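# Press the red block flush onto the blue block

## Task

Seat the red block down onto the blue block so it rests flush, fully pressed over the blue block's studs rather than perched on them. Both blocks must stay on the table. The fit is tight, so the two must be closely aligned and pushed firmly together. It only counts if the blocks stay joined on their own once the robot lets go.

## Robot and tools

Robot: two arms, left_arm and right_arm, facing each other across a table, each with a parallel gripper. Random brief tugs or pushes may disturb a held part or a loose object. Never knock anything off the table.

Frame: one shared world frame, in metres. Origin is the table centre, the table surface is at z = +0.020, +z is up. left_arm's base is on the +y side. The arm names do not match image left or right. The state line for each arm gives end_effector_position (a point between the finger pads, 3 to 4 cm behind the tips), end_effector_quat_wxyz and velocities (m/s, rad/s). Reported hand positions can be off, more when the arm reaches far. The fingers point along the gripper's +x axis and close along its y axis.

Joint order, used in every row and every per-joint list: waist, elbow, wrist pitch, wrist yaw, shoulder, wrist roll. Follow this order only. Stated ranges (rad): waist -3.054 to 3.054, shoulder 0.000 to 3.142, elbow 0.000 to 2.356, wrist pitch -1.571 to 1.571, wrist yaw -1.571 to 1.571, wrist roll -3.142 to 3.142. True ends may differ by up to 0.010.

Row format: one flat list of 14 numbers, each in [-1, 1], always for both arms: left_arm's 6 joint numbers then its opening, then right_arm's 6 joint numbers then its opening. Joint numbers are scaled offsets, not angles: 1.0 equals 0.9615 rad for waist, shoulder and elbow, 1.713 for wrist pitch, 1.767 for wrist yaw, 1.728 for wrist roll. Zero means no change. The opening is absolute: +1 fully open, empty fingers touch near -0.80, lower values add nothing. Closing fully takes at least about 0.5 s.

execute_actions(actions): a list of actions; each action is a list of up to 15 rows, one per 1/30 s step; a short action repeats its last row to fill 15 steps. Joint offsets in every row are measured from the joint angles at the start of that action (for the first action, the last reported angles), not from the previous row. An empty list just returns state and images. If any action would push a joint more than 0.010 rad outward beyond its range, that action is rejected for both arms; a malformed action, or a bad first action, rejects the whole call. Joints asked past their real end stop there and a "joint sent to its limit" line may appear.

move(target, speed, blocking): target is one 14-number row as above; its offsets are counted from the Joint positions in the most recent result that showed them. All joints travel together so the gripper traces a curve; it does not avoid obstacles or the other arm. speed is rad/s for the joint with the longest travel, 0.01 to 2, default 0.5; paths last 0.5 to 10 s. Fingers are commanded at the start. The extra "move:" line reports the ending (done, off_target, moving, held, fault), limits=held or limits=none, and each arm's joint farthest from target. Faster contact hits harder; aiming further past contact presses harder. To keep pressing as before, send the offsets from Joint positions to Joint targets. With blocking=false the result comes after 0.5 s; then use wait or stop before sending new rows or moves.

wait(seconds): 0 to 10, arms hold their last command; a running move continues. stop(): brakes a running move; the fingers keep moving. zoom_image(camera, region): region [x0, y0, x1, y1] pixels, at most 504 by 504, of cam_head_left, cam_head_right, cam_high, cam_low, cam_left_wrist or cam_right_wrist (all 504x504); calibration intrinsics and extrinsics are supplied and may be slightly off. finished_scene(scene): ends the current scene, given its number; irreversible, and it reports success. Replying without a tool call ends everything.

Motion limits: each joint's target may lead its measured angle by at most 0.211 rad (waist, shoulder, elbow), 0.213 (wrist pitch), 0.267 (wrist yaw), 0.228 (wrist roll); targets that would move the gripper more than 70 mm are scaled back. Large moves may need several actions, and an unfinished move may need re-commanding. Friction can leave joints short, especially for small turns or long reach; check Joint positions after each move. "joint command not followed" means a clearance check altered targets; HELD in step readings marks held-back steps.

Results: Joint positions and Joint velocities per arm (rad, rad/s, then finger gap in m, 0.088 fully open); Joint targets; joint torques and external torque estimates (these include friction, error and held weight); grip_measured on the command scale, possibly off by about 1 mm and reading up to 0.061 narrow while squeezing. To grip, command about 0.07 below grip_measured; less holds lighter. Pad force limit is roughly 34 to 49 N.

Avoid: arms colliding or pressing each other; contact torque reaching load limits (N m: waist 16.6, shoulder 20.6, elbow 20.5, wrist pitch 5.42, wrist yaw 5.4, wrist roll 5.07, held weight included), which freezes that arm for 10 s; motor overheating from long holding (warning from 50 °C, forced hold at 95 °C, possible power loss); drops, slips, slams and excessive pushing. The robot keeps its last command while you compose the next call.

Each tool is called after "Emit:" as name(argument=value, ...) on one line, values as JSON.

## Session

Emit:
execute_actions(actions=[])

Scene clock: 0.00 s.
left_arm: end_effector_position=(+0.2686, +0.5029, +0.1249) grip_measured=+0.994 end_effector_quat_wxyz=(+0.434, +0.565, +0.411, -0.568) end_effector_velocity=(+0.001, +0.000, +0.000) end_effector_angular_velocity=(+0.008, -0.006, +0.005) | right_arm: end_effector_position=(+0.1776, -0.2694, +0.3264) grip_measured=+1.000 end_effector_quat_wxyz=(+0.422, +0.682, +0.408, -0.438) end_effector_velocity=(-0.000, -0.003, -0.001) end_effector_angular_velocity=(-0.012, -0.001, +0.002)
Joint names: [waist, elbow, wrist pitch, wrist yaw, shoulder, wrist roll]
Joint positions: left_arm=[ 1.111  1.258 -1.018  0.03   1.798  1.949  0.088] | right_arm=[-1.151  1.459 -1.371  0.054  1.316  2.597  0.088]
Joint velocities: left_arm=[-0.002 -0.002  0.007 -0.007 -0.002 -0.007 -0.   ] | right_arm=[-0.002 -0.002 -0.007  0.007 -0.002 -0.007  0.   ]
Joint torques (N m, as the arm reports them, + toward a larger angle): no reading
External joint torques (N m, as the arm's controller estimates them; a push from outside toward a larger angle lowers the number): no reading
Motor temperatures (°C, as the motors report them): left_arm=[21 22 24 23 21 23] | right_arm=[22 23 21 23 23 23]
Heat: left arm: hottest wrist pitch 24 °C (+0.0 °C/min); right arm: hottest shoulder 23 °C (+0.0 °C/min).
Joint targets: left_arm=[1.111 1.258 -1.018 0.030 1.798 1.949] | right_arm=[-1.151 1.459 -1.371 0.054 1.316 2.597]

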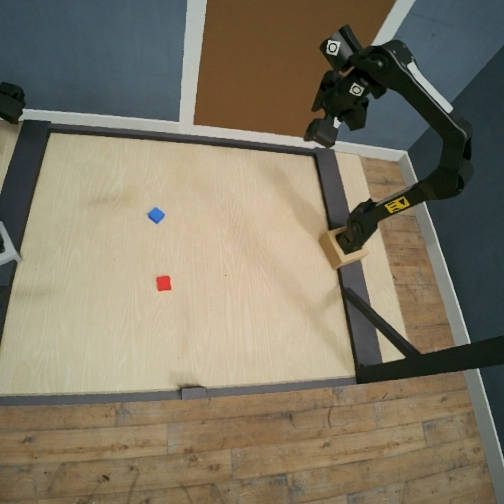

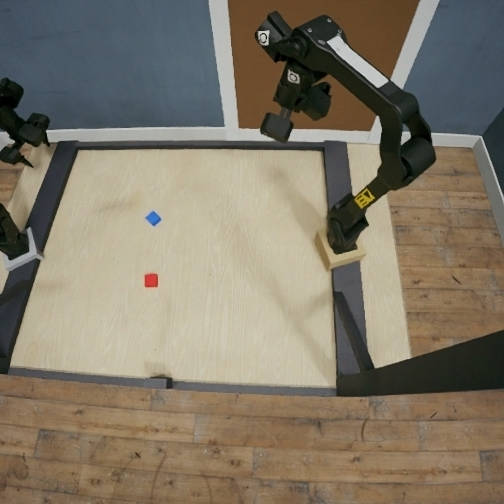

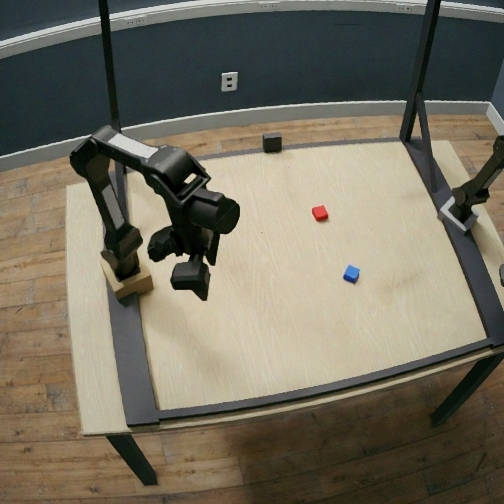

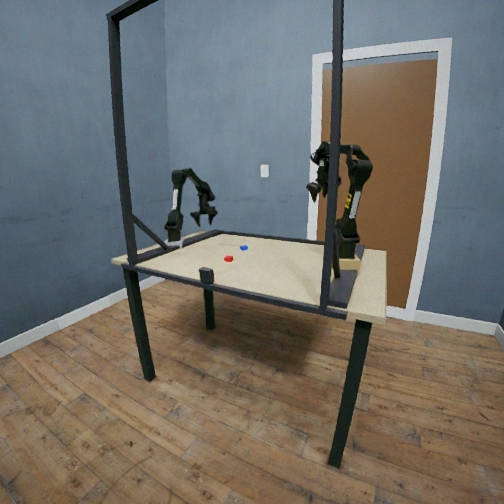

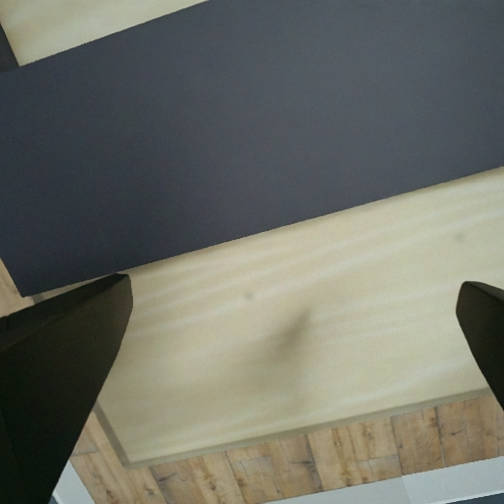

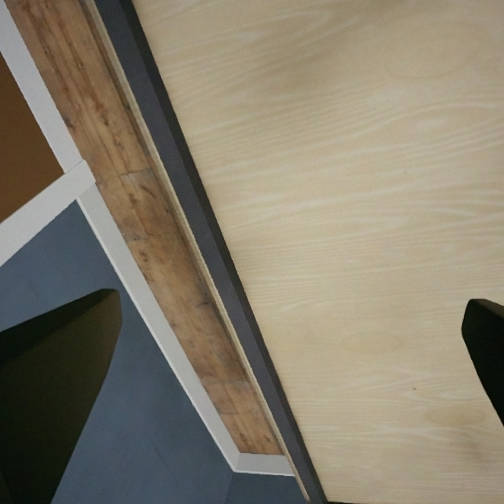

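Emit:
move(target=[-0.8,0,0,0,0,0,1,0,0,0,0,0,0,1], speed=1)

Emit:
move(target=[-0.5,0.2,0,0,0,0,1,0,0,0,0,0,0,1], speed=1)

Scene clock: 13.13 s.
left_arm: end_effector_position=(+0.1958, +0.2727, +0.1249) grip_measured=+0.994 end_effector_quat_wxyz=(+0.191, +0.678, +0.171, -0.689) end_effector_velocity=(-0.000, +0.000, +0.000) end_effector_angular_velocity=(+0.001, -0.010, +0.005) | right_arm: end_effector_position=(+0.1776, -0.2694, +0.3264) grip_measured=+1.000 end_effector_quat_wxyz=(+0.422, +0.682, +0.408, -0.438) end_effector_velocity=(+0.001, +0.001, +0.002) end_effector_angular_velocity=(+0.001, -0.015, +0.007)
Joint names: [waist, elbow, wrist pitch, wrist yaw, shoulder, wrist roll]
Joint positions: left_arm=[ 0.346  1.258 -1.018  0.03   1.798  1.949  0.088] | right_arm=[-1.151  1.459 -1.371  0.054  1.316  2.597  0.088]
Joint velocities: left_arm=[-0.002 -0.007  0.007 -0.007 -0.007 -0.007  0.   ] | right_arm=[ 0.002  0.002  0.007  0.007 -0.002 -0.007  0.   ]
Joint torques (N m, as the arm reports them, + toward a larger angle): left_arm=[-0.21  6.44  0.27  0.08 -7.76  0.03] | right_arm=[ 0.02  5.62  0.73  0.06 -3.92  0.  ]
External joint torques (N m, as the arm's controller estimates them; a push from outside toward a larger angle lowers the number): left_arm=[-0.25  0.98 -0.01  0.01 -0.58  0.04] | right_arm=[ 0.01  0.05 -0.06 -0.01 -0.21  0.01]
Motor temperatures (°C, as the motors report them): left_arm=[21 23 24 23 23 23] | right_arm=[22 25 22 23 23 23]
Heat: left arm: hottest wrist pitch 24 °C (+0.0 °C/min); right arm: hottest elbow 25 °C (+9.1 °C/min).
Joint targets: left_arm=[0.341 1.258 -1.018 0.030 1.798 1.949] | right_arm=[-1.151 1.459 -1.371 0.054 1.316 2.597]
move: done; limits=none; left_arm: farthest joint: the waist, 0.004 radians from its target (0.769 radians at the start); right_arm: farthest joint: the waist, 0.000 radians from its target (0.000 radians at the start)
camera_calibration (this result's frames):
cam_left_wrist: T_world_to_cam=[[-0.491782, 0.867794, -0.0713055, -0.124375], [0.796174, 0.481322, 0.366657, -0.311321], [0.352503, 0.123543, -0.92762, 0.0887529], [0, 0, 0, 1]] pos_world=[0.155414, 0.246812, 0.187608]

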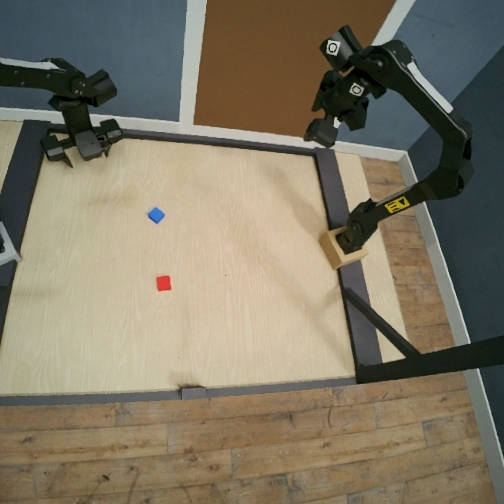

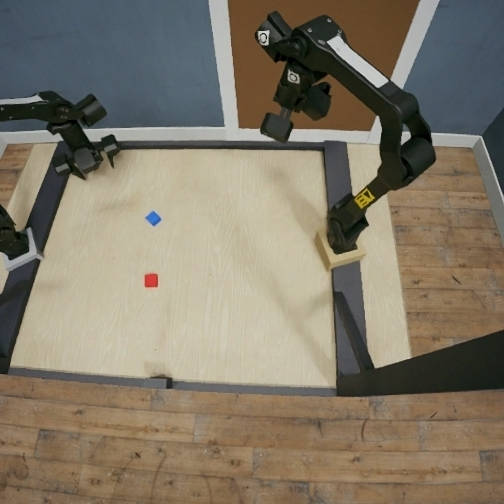

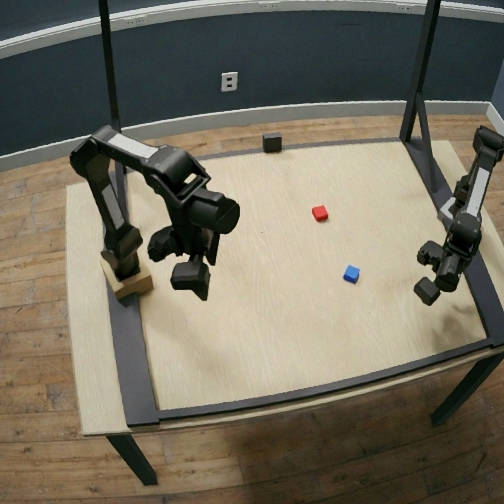

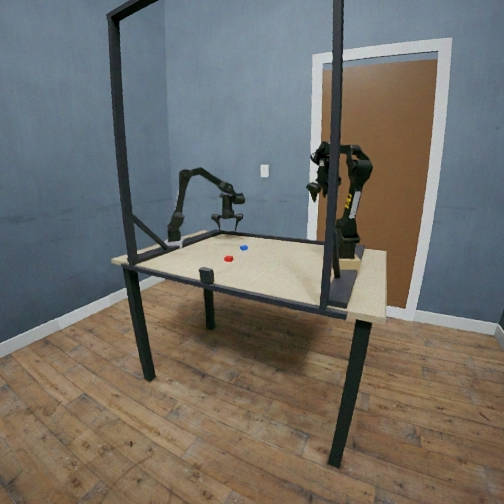

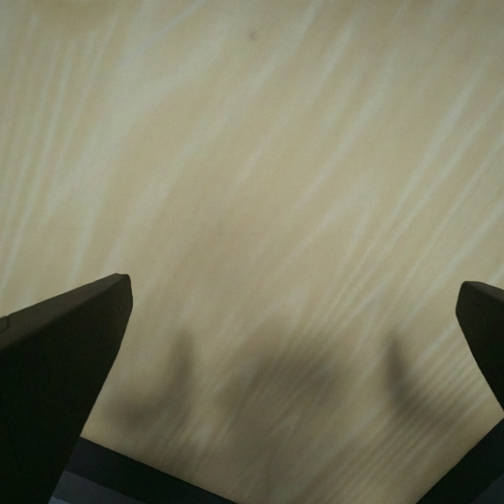

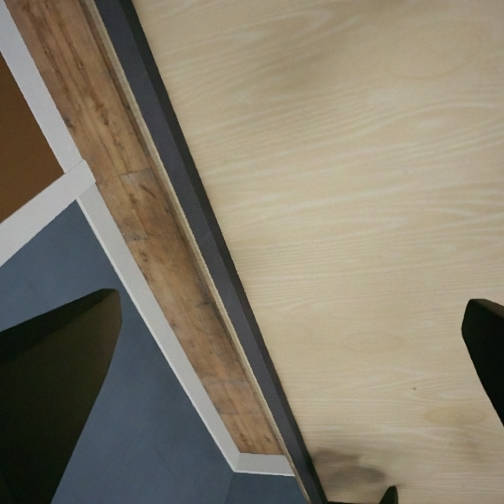

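Scene clock: 14.23 s.
left_arm: end_effector_position=(+0.0935, +0.1370, +0.1731) grip_measured=+0.994 end_effector_quat_wxyz=(+0.080, +0.720, -0.053, -0.687) end_effector_velocity=(-0.006, -0.001, +0.001) end_effector_angular_velocity=(-0.001, +0.009, -0.006) | right_arm: end_effector_position=(+0.1776, -0.2694, +0.3264) grip_measured=+1.000 end_effector_quat_wxyz=(+0.422, +0.682, +0.408, -0.438) end_effector_velocity=(-0.004, +0.000, +0.000) end_effector_angular_velocity=(+0.012, +0.014, +0.012)
Joint names: [waist, elbow, wrist pitch, wrist yaw, shoulder, wrist roll]
Joint positions: left_arm=[-0.131  1.438 -1.018  0.03   1.798  1.949  0.088] | right_arm=[-1.151  1.459 -1.371  0.054  1.316  2.597  0.088]
Joint velocities: left_arm=[-0.012  0.002 -0.007  0.007 -0.002 -0.007 -0.   ] | right_arm=[-0.002 -0.002 -0.007 -0.022 -0.007 -0.007  0.   ]
Joint torques (N m, as the arm reports them, + toward a larger angle): left_arm=[-0.34  8.78  0.62  0.08 -8.14  0.01] | right_arm=[ 0.01  5.62  0.73  0.06 -3.93  0.  ]
External joint torques (N m, as the arm's controller estimates them; a push from outside toward a larger angle lowers the number): left_arm=[-0.32  2.77  0.02 -0.01 -0.41  0.02] | right_arm=[ 0.    0.1  -0.04  0.   -0.21  0.01]
Motor temperatures (°C, as the motors report them): left_arm=[21 23 24 23 23 23] | right_arm=[22 25 22 23 23 23]
Heat: left arm: hottest wrist pitch 24 °C (+0.0 °C/min); right arm: hottest elbow 25 °C (+8.4 °C/min).
Joint targets: left_arm=[-0.135 1.451 -1.018 0.030 1.798 1.949] | right_arm=[-1.151 1.459 -1.371 0.054 1.316 2.597]
move: off_target (left_arm); limits=none; left_arm: farthest joint: the elbow, 0.013 radians from its target (0.192 radians at the start); right_arm: farthest joint: the waist, 0.000 radians from its target (0.000 radians at the start)
camera_calibration (this result's frames):
cam_left_wrist: T_world_to_cam=[[-0.0281518, 0.971506, -0.235338, -0.0826908], [0.899485, 0.127319, 0.417992, -0.152277], [0.436045, -0.199916, -0.877439, 0.214098], [0, 0, 0, 1]] pos_world=[0.0412869, 0.142524, 0.232048]

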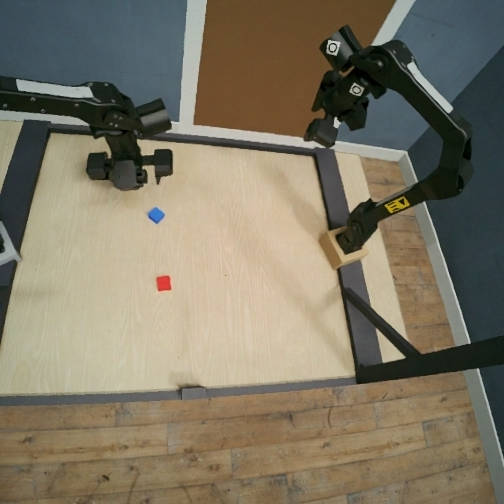

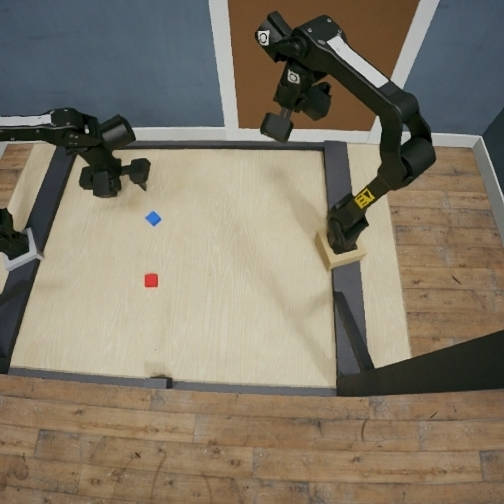

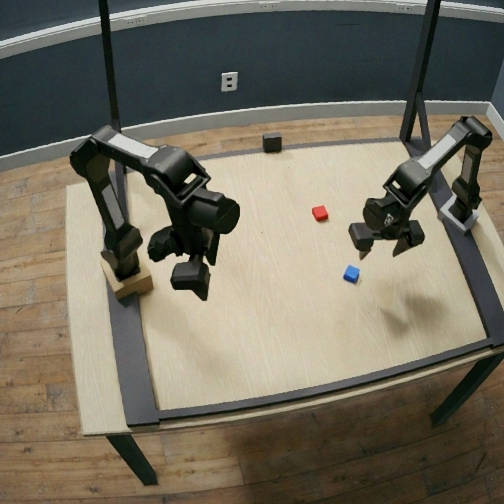

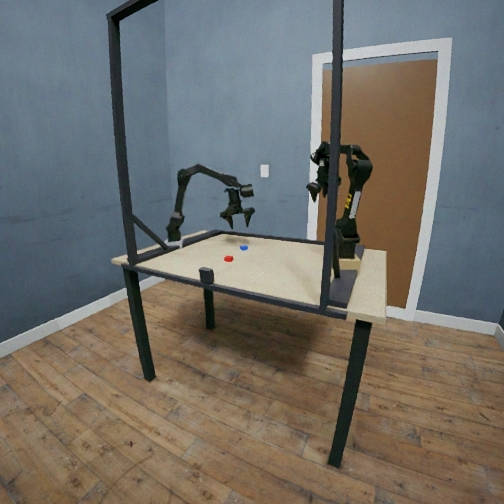

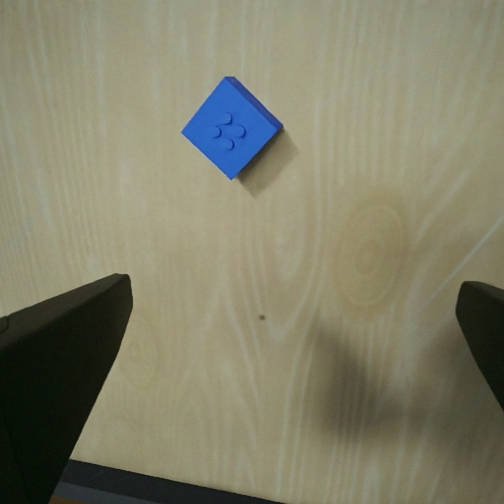

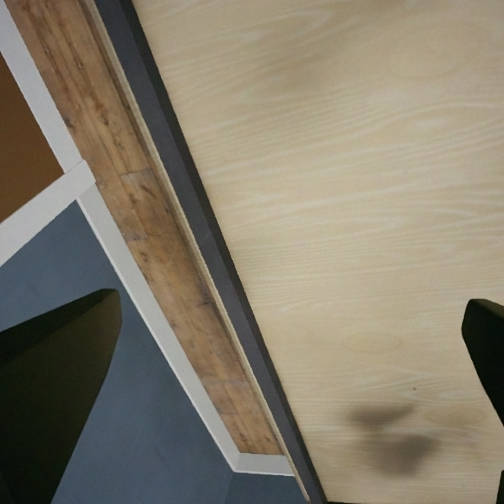

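Emit:
move(target=[-0.66,0.42,-0.103,-0.017,0.426,-0.36,1,0,0,0,0,0,0,1], speed=1)

Scene clock: 22.70 s.
left_arm: end_effector_position=(-0.1456, +0.0606, +0.1261) grip_measured=+0.994 end_effector_quat_wxyz=(+0.015, +0.704, +0.004, -0.710) end_effector_velocity=(+0.003, +0.002, -0.002) end_effector_angular_velocity=(+0.007, -0.024, +0.005) | right_arm: end_effector_position=(+0.1776, -0.2694, +0.3264) grip_measured=+1.000 end_effector_quat_wxyz=(+0.422, +0.682, +0.408, -0.438) end_effector_velocity=(-0.002, -0.002, +0.001) end_effector_angular_velocity=(-0.009, -0.004, +0.007)
Joint names: [waist, elbow, wrist pitch, wrist yaw, shoulder, wrist roll]
Joint positions: left_arm=[-0.765  1.829 -1.191  0.005  2.191  1.331  0.088] | right_arm=[-1.151  1.459 -1.371  0.054  1.316  2.597  0.088]
Joint velocities: left_arm=[-0.002 -0.002 -0.007 -0.022  0.002 -0.007 -0.   ] | right_arm=[ 0.002 -0.002 -0.007  0.007 -0.007 -0.007  0.   ]
Joint torques (N m, as the arm reports them, + toward a larger angle): left_arm=[ 0.06  8.61  0.17 -0.13 -8.94 -0.12] | right_arm=[ 0.01  5.62  0.74  0.06 -3.93 -0.01]
External joint torques (N m, as the arm's controller estimates them; a push from outside toward a larger angle lowers the number): left_arm=[ 0.13  2.82 -0.16 -0.2   1.35 -0.12] | right_arm=[ 0.    0.09 -0.03 -0.01 -0.21  0.01]
Motor temperatures (°C, as the motors report them): left_arm=[21 24 24 23 24 23] | right_arm=[22 25 22 23 24 23]
Heat: left arm: hottest shoulder 24 °C (+0.0 °C/min); right arm: hottest elbow 25 °C (+5.3 °C/min).
Joint targets: left_arm=[-0.765 1.841 -1.194 -0.000 2.208 1.327] | right_arm=[-1.151 1.459 -1.371 0.054 1.316 2.597]
move: off_target (left_arm); limits=none; left_arm: farthest joint: the shoulder, 0.016 radians from its target (0.409 radians at the start); right_arm: farthest joint: the waist, 0.000 radians from its target (0.000 radians at the start)
camera_calibration (this result's frames):
cam_left_wrist: T_world_to_cam=[[-0.0234752, 0.997715, -0.063349, -0.0488095], [0.923959, 0.0458506, 0.379733, 0.105417], [0.38177, -0.0496175, -0.922925, 0.250549], [0, 0, 0, 1]] pos_world=[-0.194199, 0.0562962, 0.188116]

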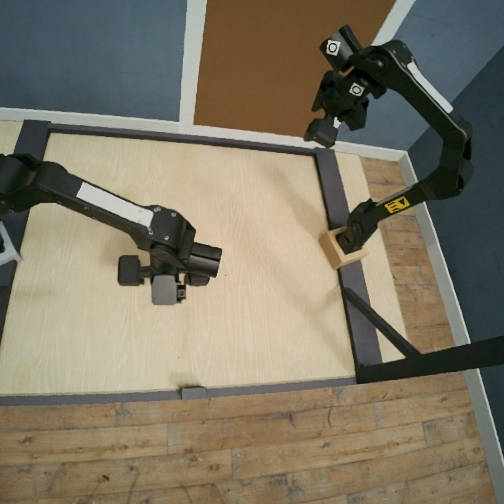

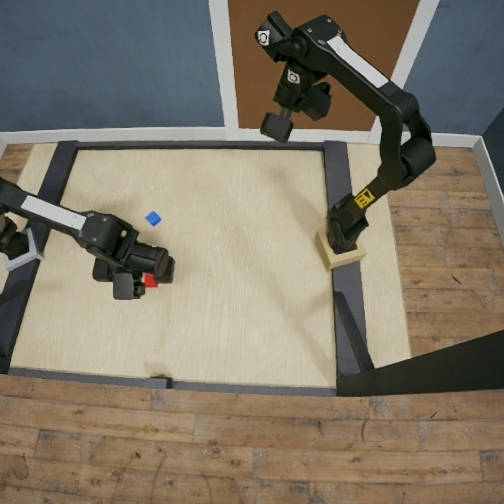

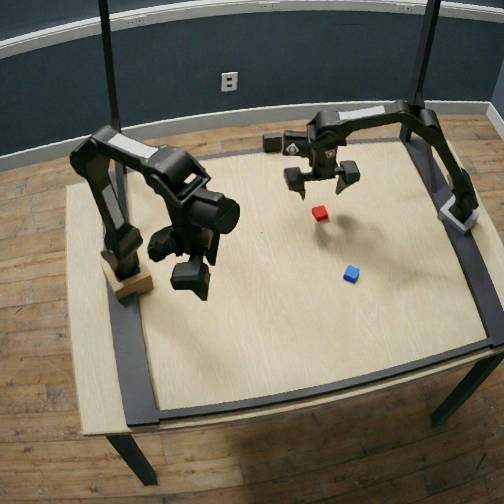

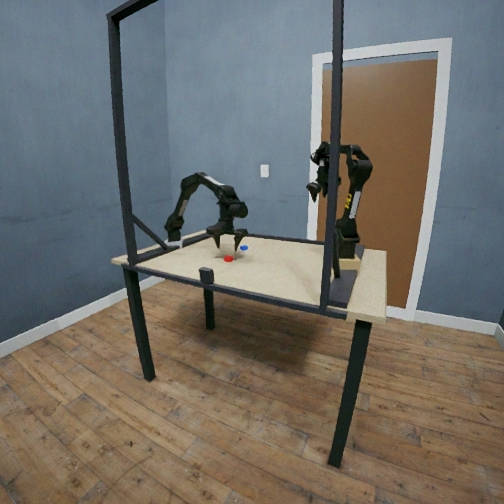

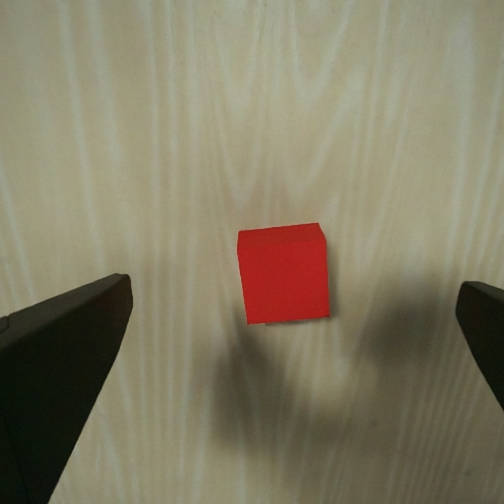

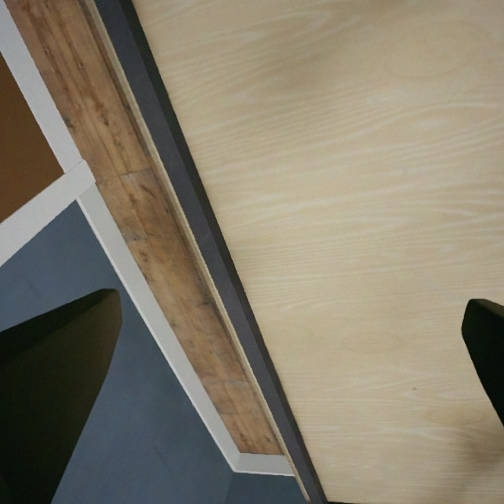

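Emit:
move(target=[0.057,-0.16,0.092,0,0.015,-0.015,1,0,0,0,0,0,0,1])

Scene clock: 31.10 s.
left_arm: end_effector_position=(-0.1232, +0.0602, +0.0911) grip_measured=+0.994 end_effector_quat_wxyz=(+0.045, +0.702, +0.025, -0.710) end_effector_velocity=(-0.002, -0.001, +0.000) end_effector_angular_velocity=(-0.006, +0.009, +0.005) | right_arm: end_effector_position=(+0.1776, -0.2694, +0.3264) grip_measured=+1.000 end_effector_quat_wxyz=(+0.422, +0.682, +0.408, -0.438) end_effector_velocity=(+0.000, +0.001, +0.000) end_effector_angular_velocity=(+0.008, -0.002, +0.007)
Joint names: [waist, elbow, wrist pitch, wrist yaw, shoulder, wrist roll]
Joint positions: left_arm=[-0.713  1.688 -1.037  0.005  2.192  1.308  0.088] | right_arm=[-1.151  1.459 -1.371  0.054  1.316  2.597  0.088]
Joint velocities: left_arm=[-0.002 -0.002  0.007  0.007 -0.002 -0.007  0.   ] | right_arm=[-0.002 -0.002  0.007 -0.007 -0.002 -0.007  0.   ]
Joint torques (N m, as the arm reports them, + toward a larger angle): left_arm=[ 0.28  4.9   0.57  0.02 -9.01 -0.09] | right_arm=[ 0.01  5.62  0.73  0.05 -3.92 -0.01]
External joint torques (N m, as the arm's controller estimates them; a push from outside toward a larger angle lowers the number): left_arm=[ 0.31 -0.74  0.21 -0.04  1.08 -0.09] | right_arm=[ 0.01  0.09 -0.06 -0.01 -0.26  0.01]
Motor temperatures (°C, as the motors report them): left_arm=[21 25 24 23 25 23] | right_arm=[22 26 22 23 24 23]
Heat: left arm: hottest shoulder 25 °C (+1.9 °C/min); right arm: hottest elbow 26 °C (+5.8 °C/min).
Joint targets: left_arm=[-0.710 1.675 -1.034 0.005 2.206 1.305] | right_arm=[-1.151 1.459 -1.371 0.054 1.316 2.597]
move: off_target (left_arm); limits=none; left_arm: farthest joint: the shoulder, 0.013 radians from its target (0.014 radians at the start); right_arm: farthest joint: the waist, 0.000 radians from its target (0.000 radians at the start)
camera_calibration (this result's frames):
cam_left_wrist: T_world_to_cam=[[-0.0977245, 0.992334, -0.0756482, -0.05781], [0.918926, 0.119159, 0.376, 0.093356], [0.382132, -0.0327707, -0.923527, 0.208706], [0, 0, 0, 1]] pos_world=[-0.17119, 0.0530821, 0.15327]

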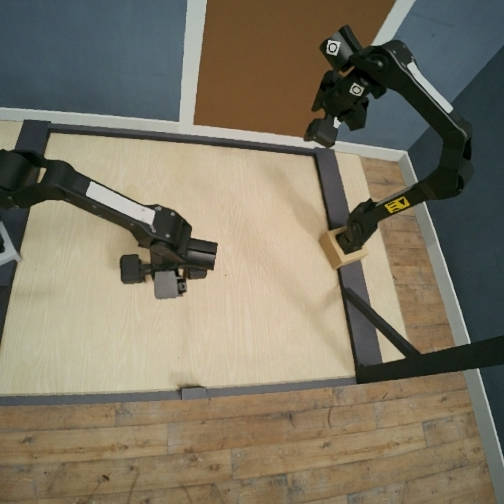

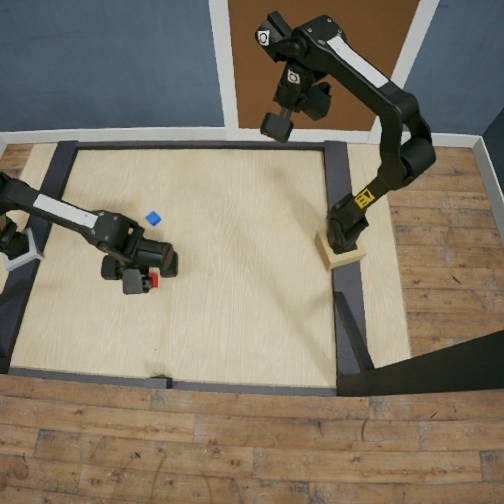

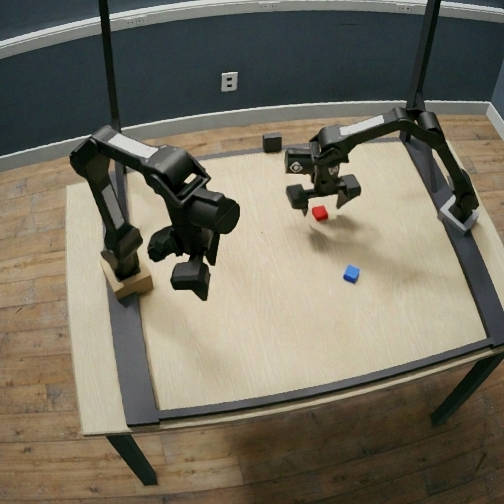

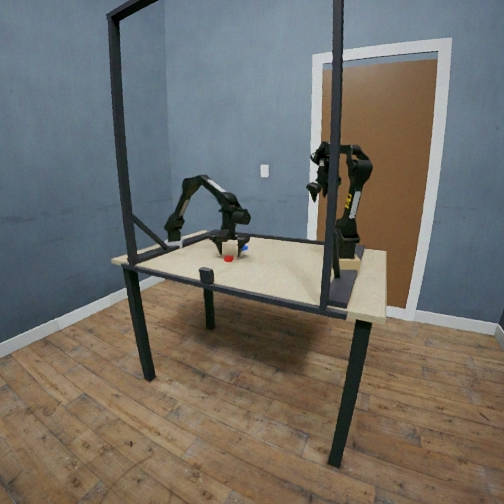

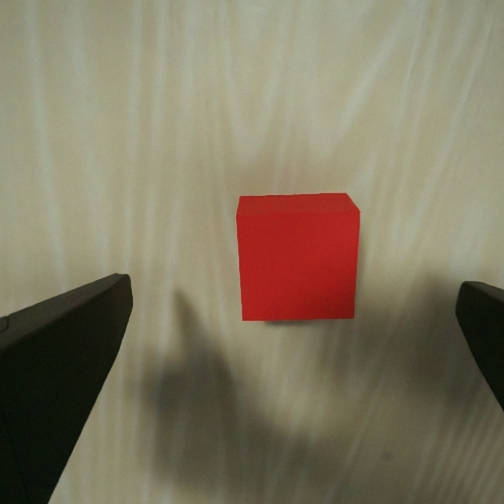

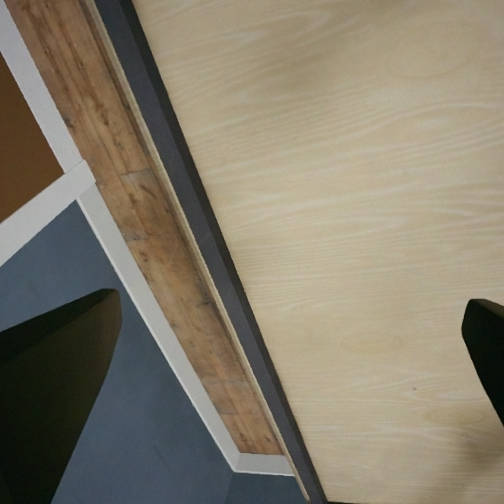

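Emit:
move(target=[-0.008,-0.088,0.06,0,0.044,-0.012,1,0,0,0,0,0,0,1], speed=0.2)

Scene clock: 37.90 s.
left_arm: end_effector_position=(-0.1249, +0.0592, +0.0675) grip_measured=+0.994 end_effector_quat_wxyz=(+0.055, +0.701, +0.025, -0.711) end_effector_velocity=(+0.001, +0.004, -0.001) end_effector_angular_velocity=(+0.011, -0.008, +0.020) | right_arm: end_effector_position=(+0.1776, -0.2694, +0.3264) grip_measured=+1.000 end_effector_quat_wxyz=(+0.422, +0.682, +0.408, -0.438) end_effector_velocity=(-0.002, -0.001, -0.001) end_effector_angular_velocity=(-0.002, +0.009, +0.007)
Joint names: [waist, elbow, wrist pitch, wrist yaw, shoulder, wrist roll]
Joint positions: left_arm=[-0.716  1.624 -0.937  0.005  2.213  1.291  0.088] | right_arm=[-1.151  1.459 -1.371  0.054  1.316  2.597  0.088]
Joint velocities: left_arm=[-0.002 -0.007 -0.007 -0.007 -0.002 -0.022 -0.   ] | right_arm=[-0.002 -0.002 -0.007 -0.007 -0.002 -0.007  0.   ]
Joint torques (N m, as the arm reports them, + toward a larger angle): left_arm=[-0.41  3.91  0.61  0.07 -8.26 -0.06] | right_arm=[ 0.01  5.63  0.73  0.06 -3.94  0.  ]
External joint torques (N m, as the arm's controller estimates them; a push from outside toward a larger angle lowers the number): left_arm=[-0.41 -1.61  0.23  0.01  1.81 -0.05] | right_arm=[-0.01  0.12 -0.05 -0.01 -0.27  0.01]
Motor temperatures (°C, as the motors report them): left_arm=[21 25 24 23 26 23] | right_arm=[22 26 22 23 24 23]
Heat: left arm: hottest shoulder 26 °C (+3.2 °C/min); right arm: hottest elbow 26 °C (+4.7 °C/min).
Joint targets: left_arm=[-0.720 1.604 -0.934 0.005 2.235 1.288] | right_arm=[-1.151 1.459 -1.371 0.054 1.316 2.597]
move: off_target (left_arm); limits=none; left_arm: farthest joint: the shoulder, 0.021 radians from its target (0.042 radians at the start); right_arm: farthest joint: the waist, 0.000 radians from its target (0.000 radians at the start)
camera_calibration (this result's frames):
cam_left_wrist: T_world_to_cam=[[-0.111181, 0.989736, -0.0897909, -0.0593743], [0.918218, 0.136866, 0.371677, 0.103104], [0.380152, -0.0411243, -0.924009, 0.187821], [0, 0, 0, 1]] pos_world=[-0.172674, 0.0523774, 0.129896]

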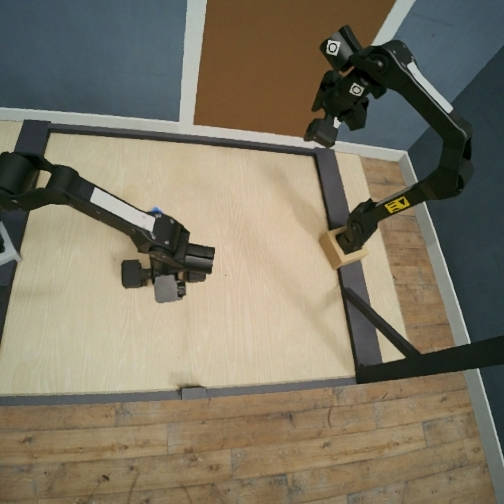

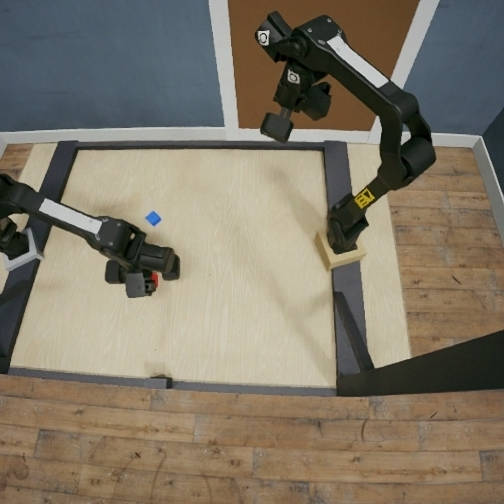

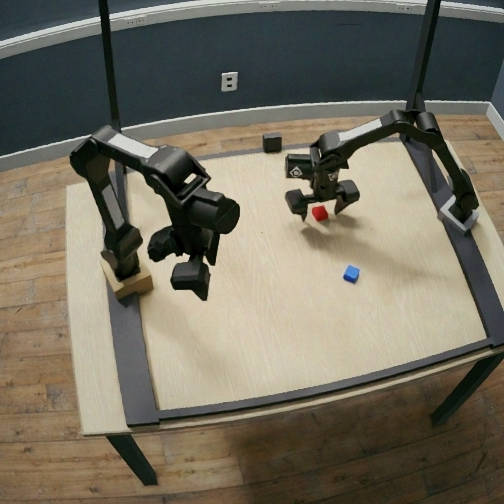

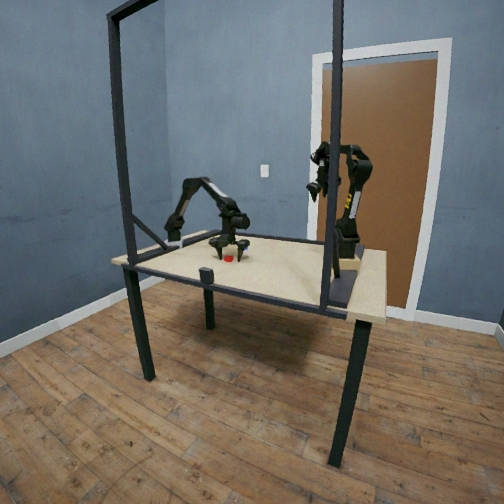

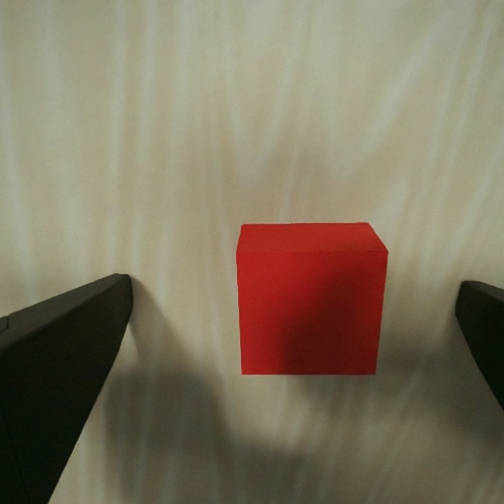

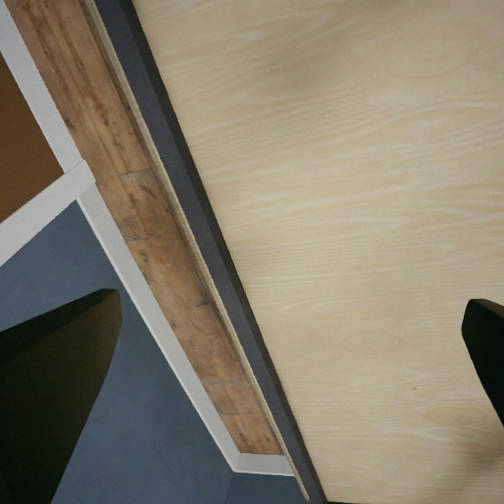

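Emit:
execute_actions(actions=[[[0.012,-0.025,-0.018,0,0.022,0,0.6,0,0,0,0,0,0,1]],[[0,-0.02,0,0,0.02,0,0.1,0,0,0,0,0,0,1]],[[0,-0.02,0,0,0.02,0,-0.22,0,0,0,0,0,0,1]]])

Scene clock: 44.27 s.
left_arm: end_effector_position=(-0.1223, +0.0623, +0.0667) grip_measured=-0.183 end_effector_quat_wxyz=(+0.052, +0.701, +0.033, -0.711) end_effector_velocity=(+0.003, +0.006, -0.001) end_effector_angular_velocity=(+0.023, -0.026, +0.006) | right_arm: end_effector_position=(+0.1776, -0.2694, +0.3264) grip_measured=+1.000 end_effector_quat_wxyz=(+0.422, +0.682, +0.408, -0.438) end_effector_velocity=(-0.002, -0.001, -0.002) end_effector_angular_velocity=(+0.003, +0.018, -0.021)
Joint names: [waist, elbow, wrist pitch, wrist yaw, shoulder, wrist roll]
Joint positions: left_arm=[-0.71   1.622 -0.949  0.008  2.213  1.291  0.03 ] | right_arm=[-1.151  1.459 -1.371  0.054  1.316  2.597  0.088]
Joint velocities: left_arm=[-0.002 -0.007 -0.022 -0.022 -0.002 -0.007 -0.   ] | right_arm=[-0.002 -0.007 -0.007 -0.007 -0.002  0.022  0.   ]
Joint torques (N m, as the arm reports them, + toward a larger angle): left_arm=[ 0.21  4.01  0.24  0.06 -8.25  0.01] | right_arm=[ 0.01  5.61  0.73  0.06 -3.93  0.  ]
External joint torques (N m, as the arm's controller estimates them; a push from outside toward a larger angle lowers the number): left_arm=[ 0.19 -1.41 -0.1   0.    1.72  0.01] | right_arm=[ 0.03  0.17 -0.05 -0.01 -0.35  0.01]
External joint torques at the end of the 1st action: left_arm=[ 0.38 -1.93 -0.86 -0.13  1.86 -0.01] | right_arm=[ 0.02  0.06 -0.05 -0.02 -0.19  0.01]
External joint torques at the end of the 2nd action: left_arm=[-0.06 -1.49 -0.38  0.04  1.91  0.02] | right_arm=[ 0.    0.07 -0.04 -0.01 -0.2   0.01]
Motor temperatures (°C, as the motors report them): left_arm=[21 25 24 23 26 23] | right_arm=[22 26 22 23 24 23]
Heat: left arm: hottest shoulder 26 °C (+2.7 °C/min); right arm: hottest elbow 26 °C (+4.1 °C/min).
Joint targets: left_arm=[-0.711 1.602 -0.951 0.008 2.232 1.291] | right_arm=[-1.151 1.459 -1.371 0.054 1.316 2.597]
Step readings (joint positions; steps 1 to 15: 1st action; 16 to 30: 2nd action; 31 to 45: 3rd action):
0: left_arm=[-0.716 1.624 -0.937 0.005 2.213 1.291] | right_arm=[-1.151 1.459 -1.371 0.054 1.316 2.597]
1: left_arm=[-0.716 1.624 -0.940 0.005 2.213 1.291] | right_arm=[-1.151 1.459 -1.371 0.054 1.316 2.597]
2: left_arm=[-0.716 1.622 -0.947 0.008 2.213 1.291] | right_arm=[-1.151 1.459 -1.371 0.054 1.316 2.597]
4: left_arm=[-0.715 1.622 -0.949 0.008 2.213 1.291] | right_arm=[-1.151 1.459 -1.371 0.054 1.316 2.597]
8: left_arm=[-0.712 1.622 -0.955 0.008 2.213 1.291] | right_arm=[-1.151 1.459 -1.371 0.054 1.316 2.597]
15: left_arm=[-0.711 1.622 -0.956 0.008 2.213 1.291] | right_arm=[-1.151 1.459 -1.371 0.054 1.316 2.597]
16: left_arm=[-0.711 1.622 -0.956 0.008 2.213 1.291] | right_arm=[-1.151 1.459 -1.371 0.054 1.316 2.597]
17: left_arm=[-0.711 1.622 -0.956 0.008 2.213 1.291] | right_arm=[-1.151 1.459 -1.371 0.054 1.316 2.597]
19: left_arm=[-0.710 1.622 -0.954 0.008 2.213 1.291] | right_arm=[-1.151 1.459 -1.371 0.054 1.316 2.597]
23: left_arm=[-0.710 1.622 -0.952 0.008 2.213 1.291] | right_arm=[-1.151 1.459 -1.371 0.054 1.316 2.597]
30: left_arm=[-0.710 1.622 -0.952 0.008 2.213 1.291] | right_arm=[-1.151 1.459 -1.371 0.054 1.316 2.597]
31: left_arm=[-0.710 1.622 -0.951 0.008 2.213 1.291] | right_arm=[-1.151 1.459 -1.371 0.054 1.316 2.597]
32: left_arm=[-0.710 1.622 -0.950 0.008 2.213 1.291] | right_arm=[-1.151 1.459 -1.371 0.054 1.316 2.597]
34: left_arm=[-0.710 1.622 -0.949 0.008 2.213 1.291] | right_arm=[-1.151 1.459 -1.371 0.054 1.316 2.597]
38: left_arm=[-0.710 1.622 -0.949 0.008 2.213 1.291] | right_arm=[-1.151 1.459 -1.371 0.054 1.316 2.597]
45: Joint positions above
camera_calibration (this result's frames):
cam_left_wrist: T_world_to_cam=[[-0.117537, 0.990255, -0.0746931, -0.0640096], [0.917571, 0.13706, 0.3732, 0.100327], [0.379801, -0.0246713, -0.924739, 0.185224], [0, 0, 0, 1]] pos_world=[-0.169929, 0.0542047, 0.12906]

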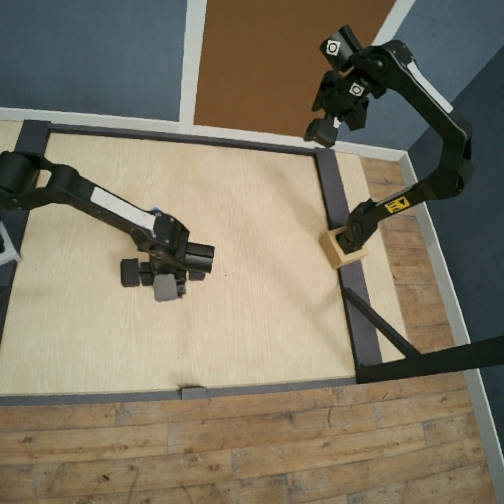

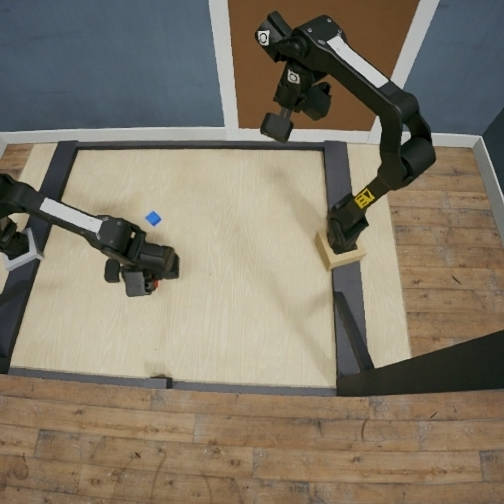

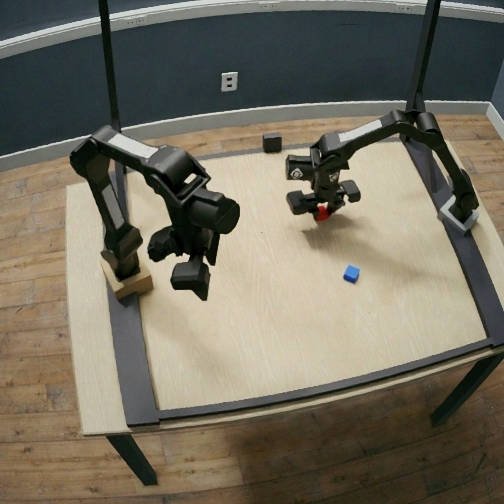

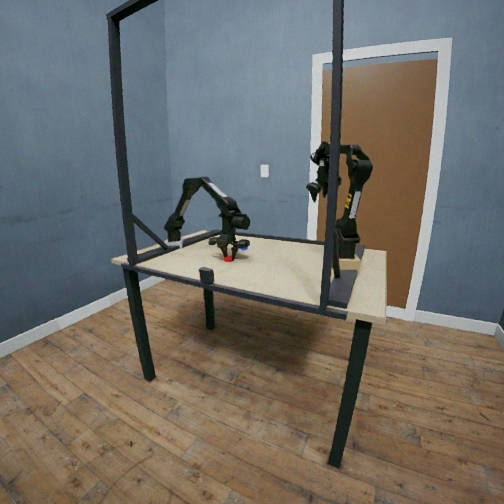

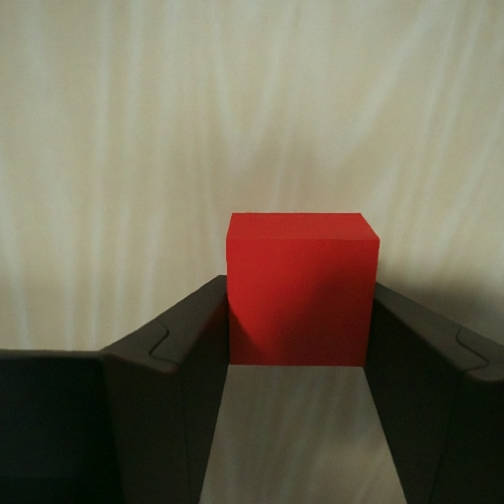

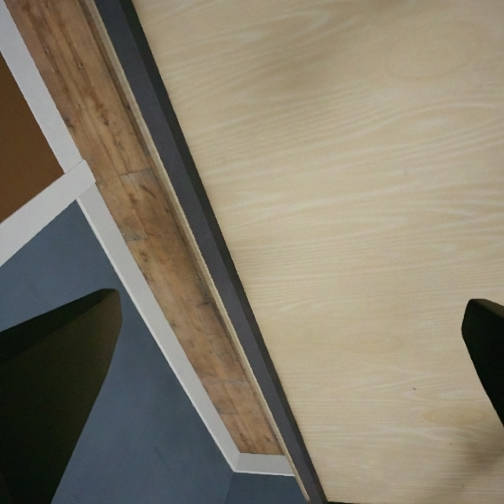

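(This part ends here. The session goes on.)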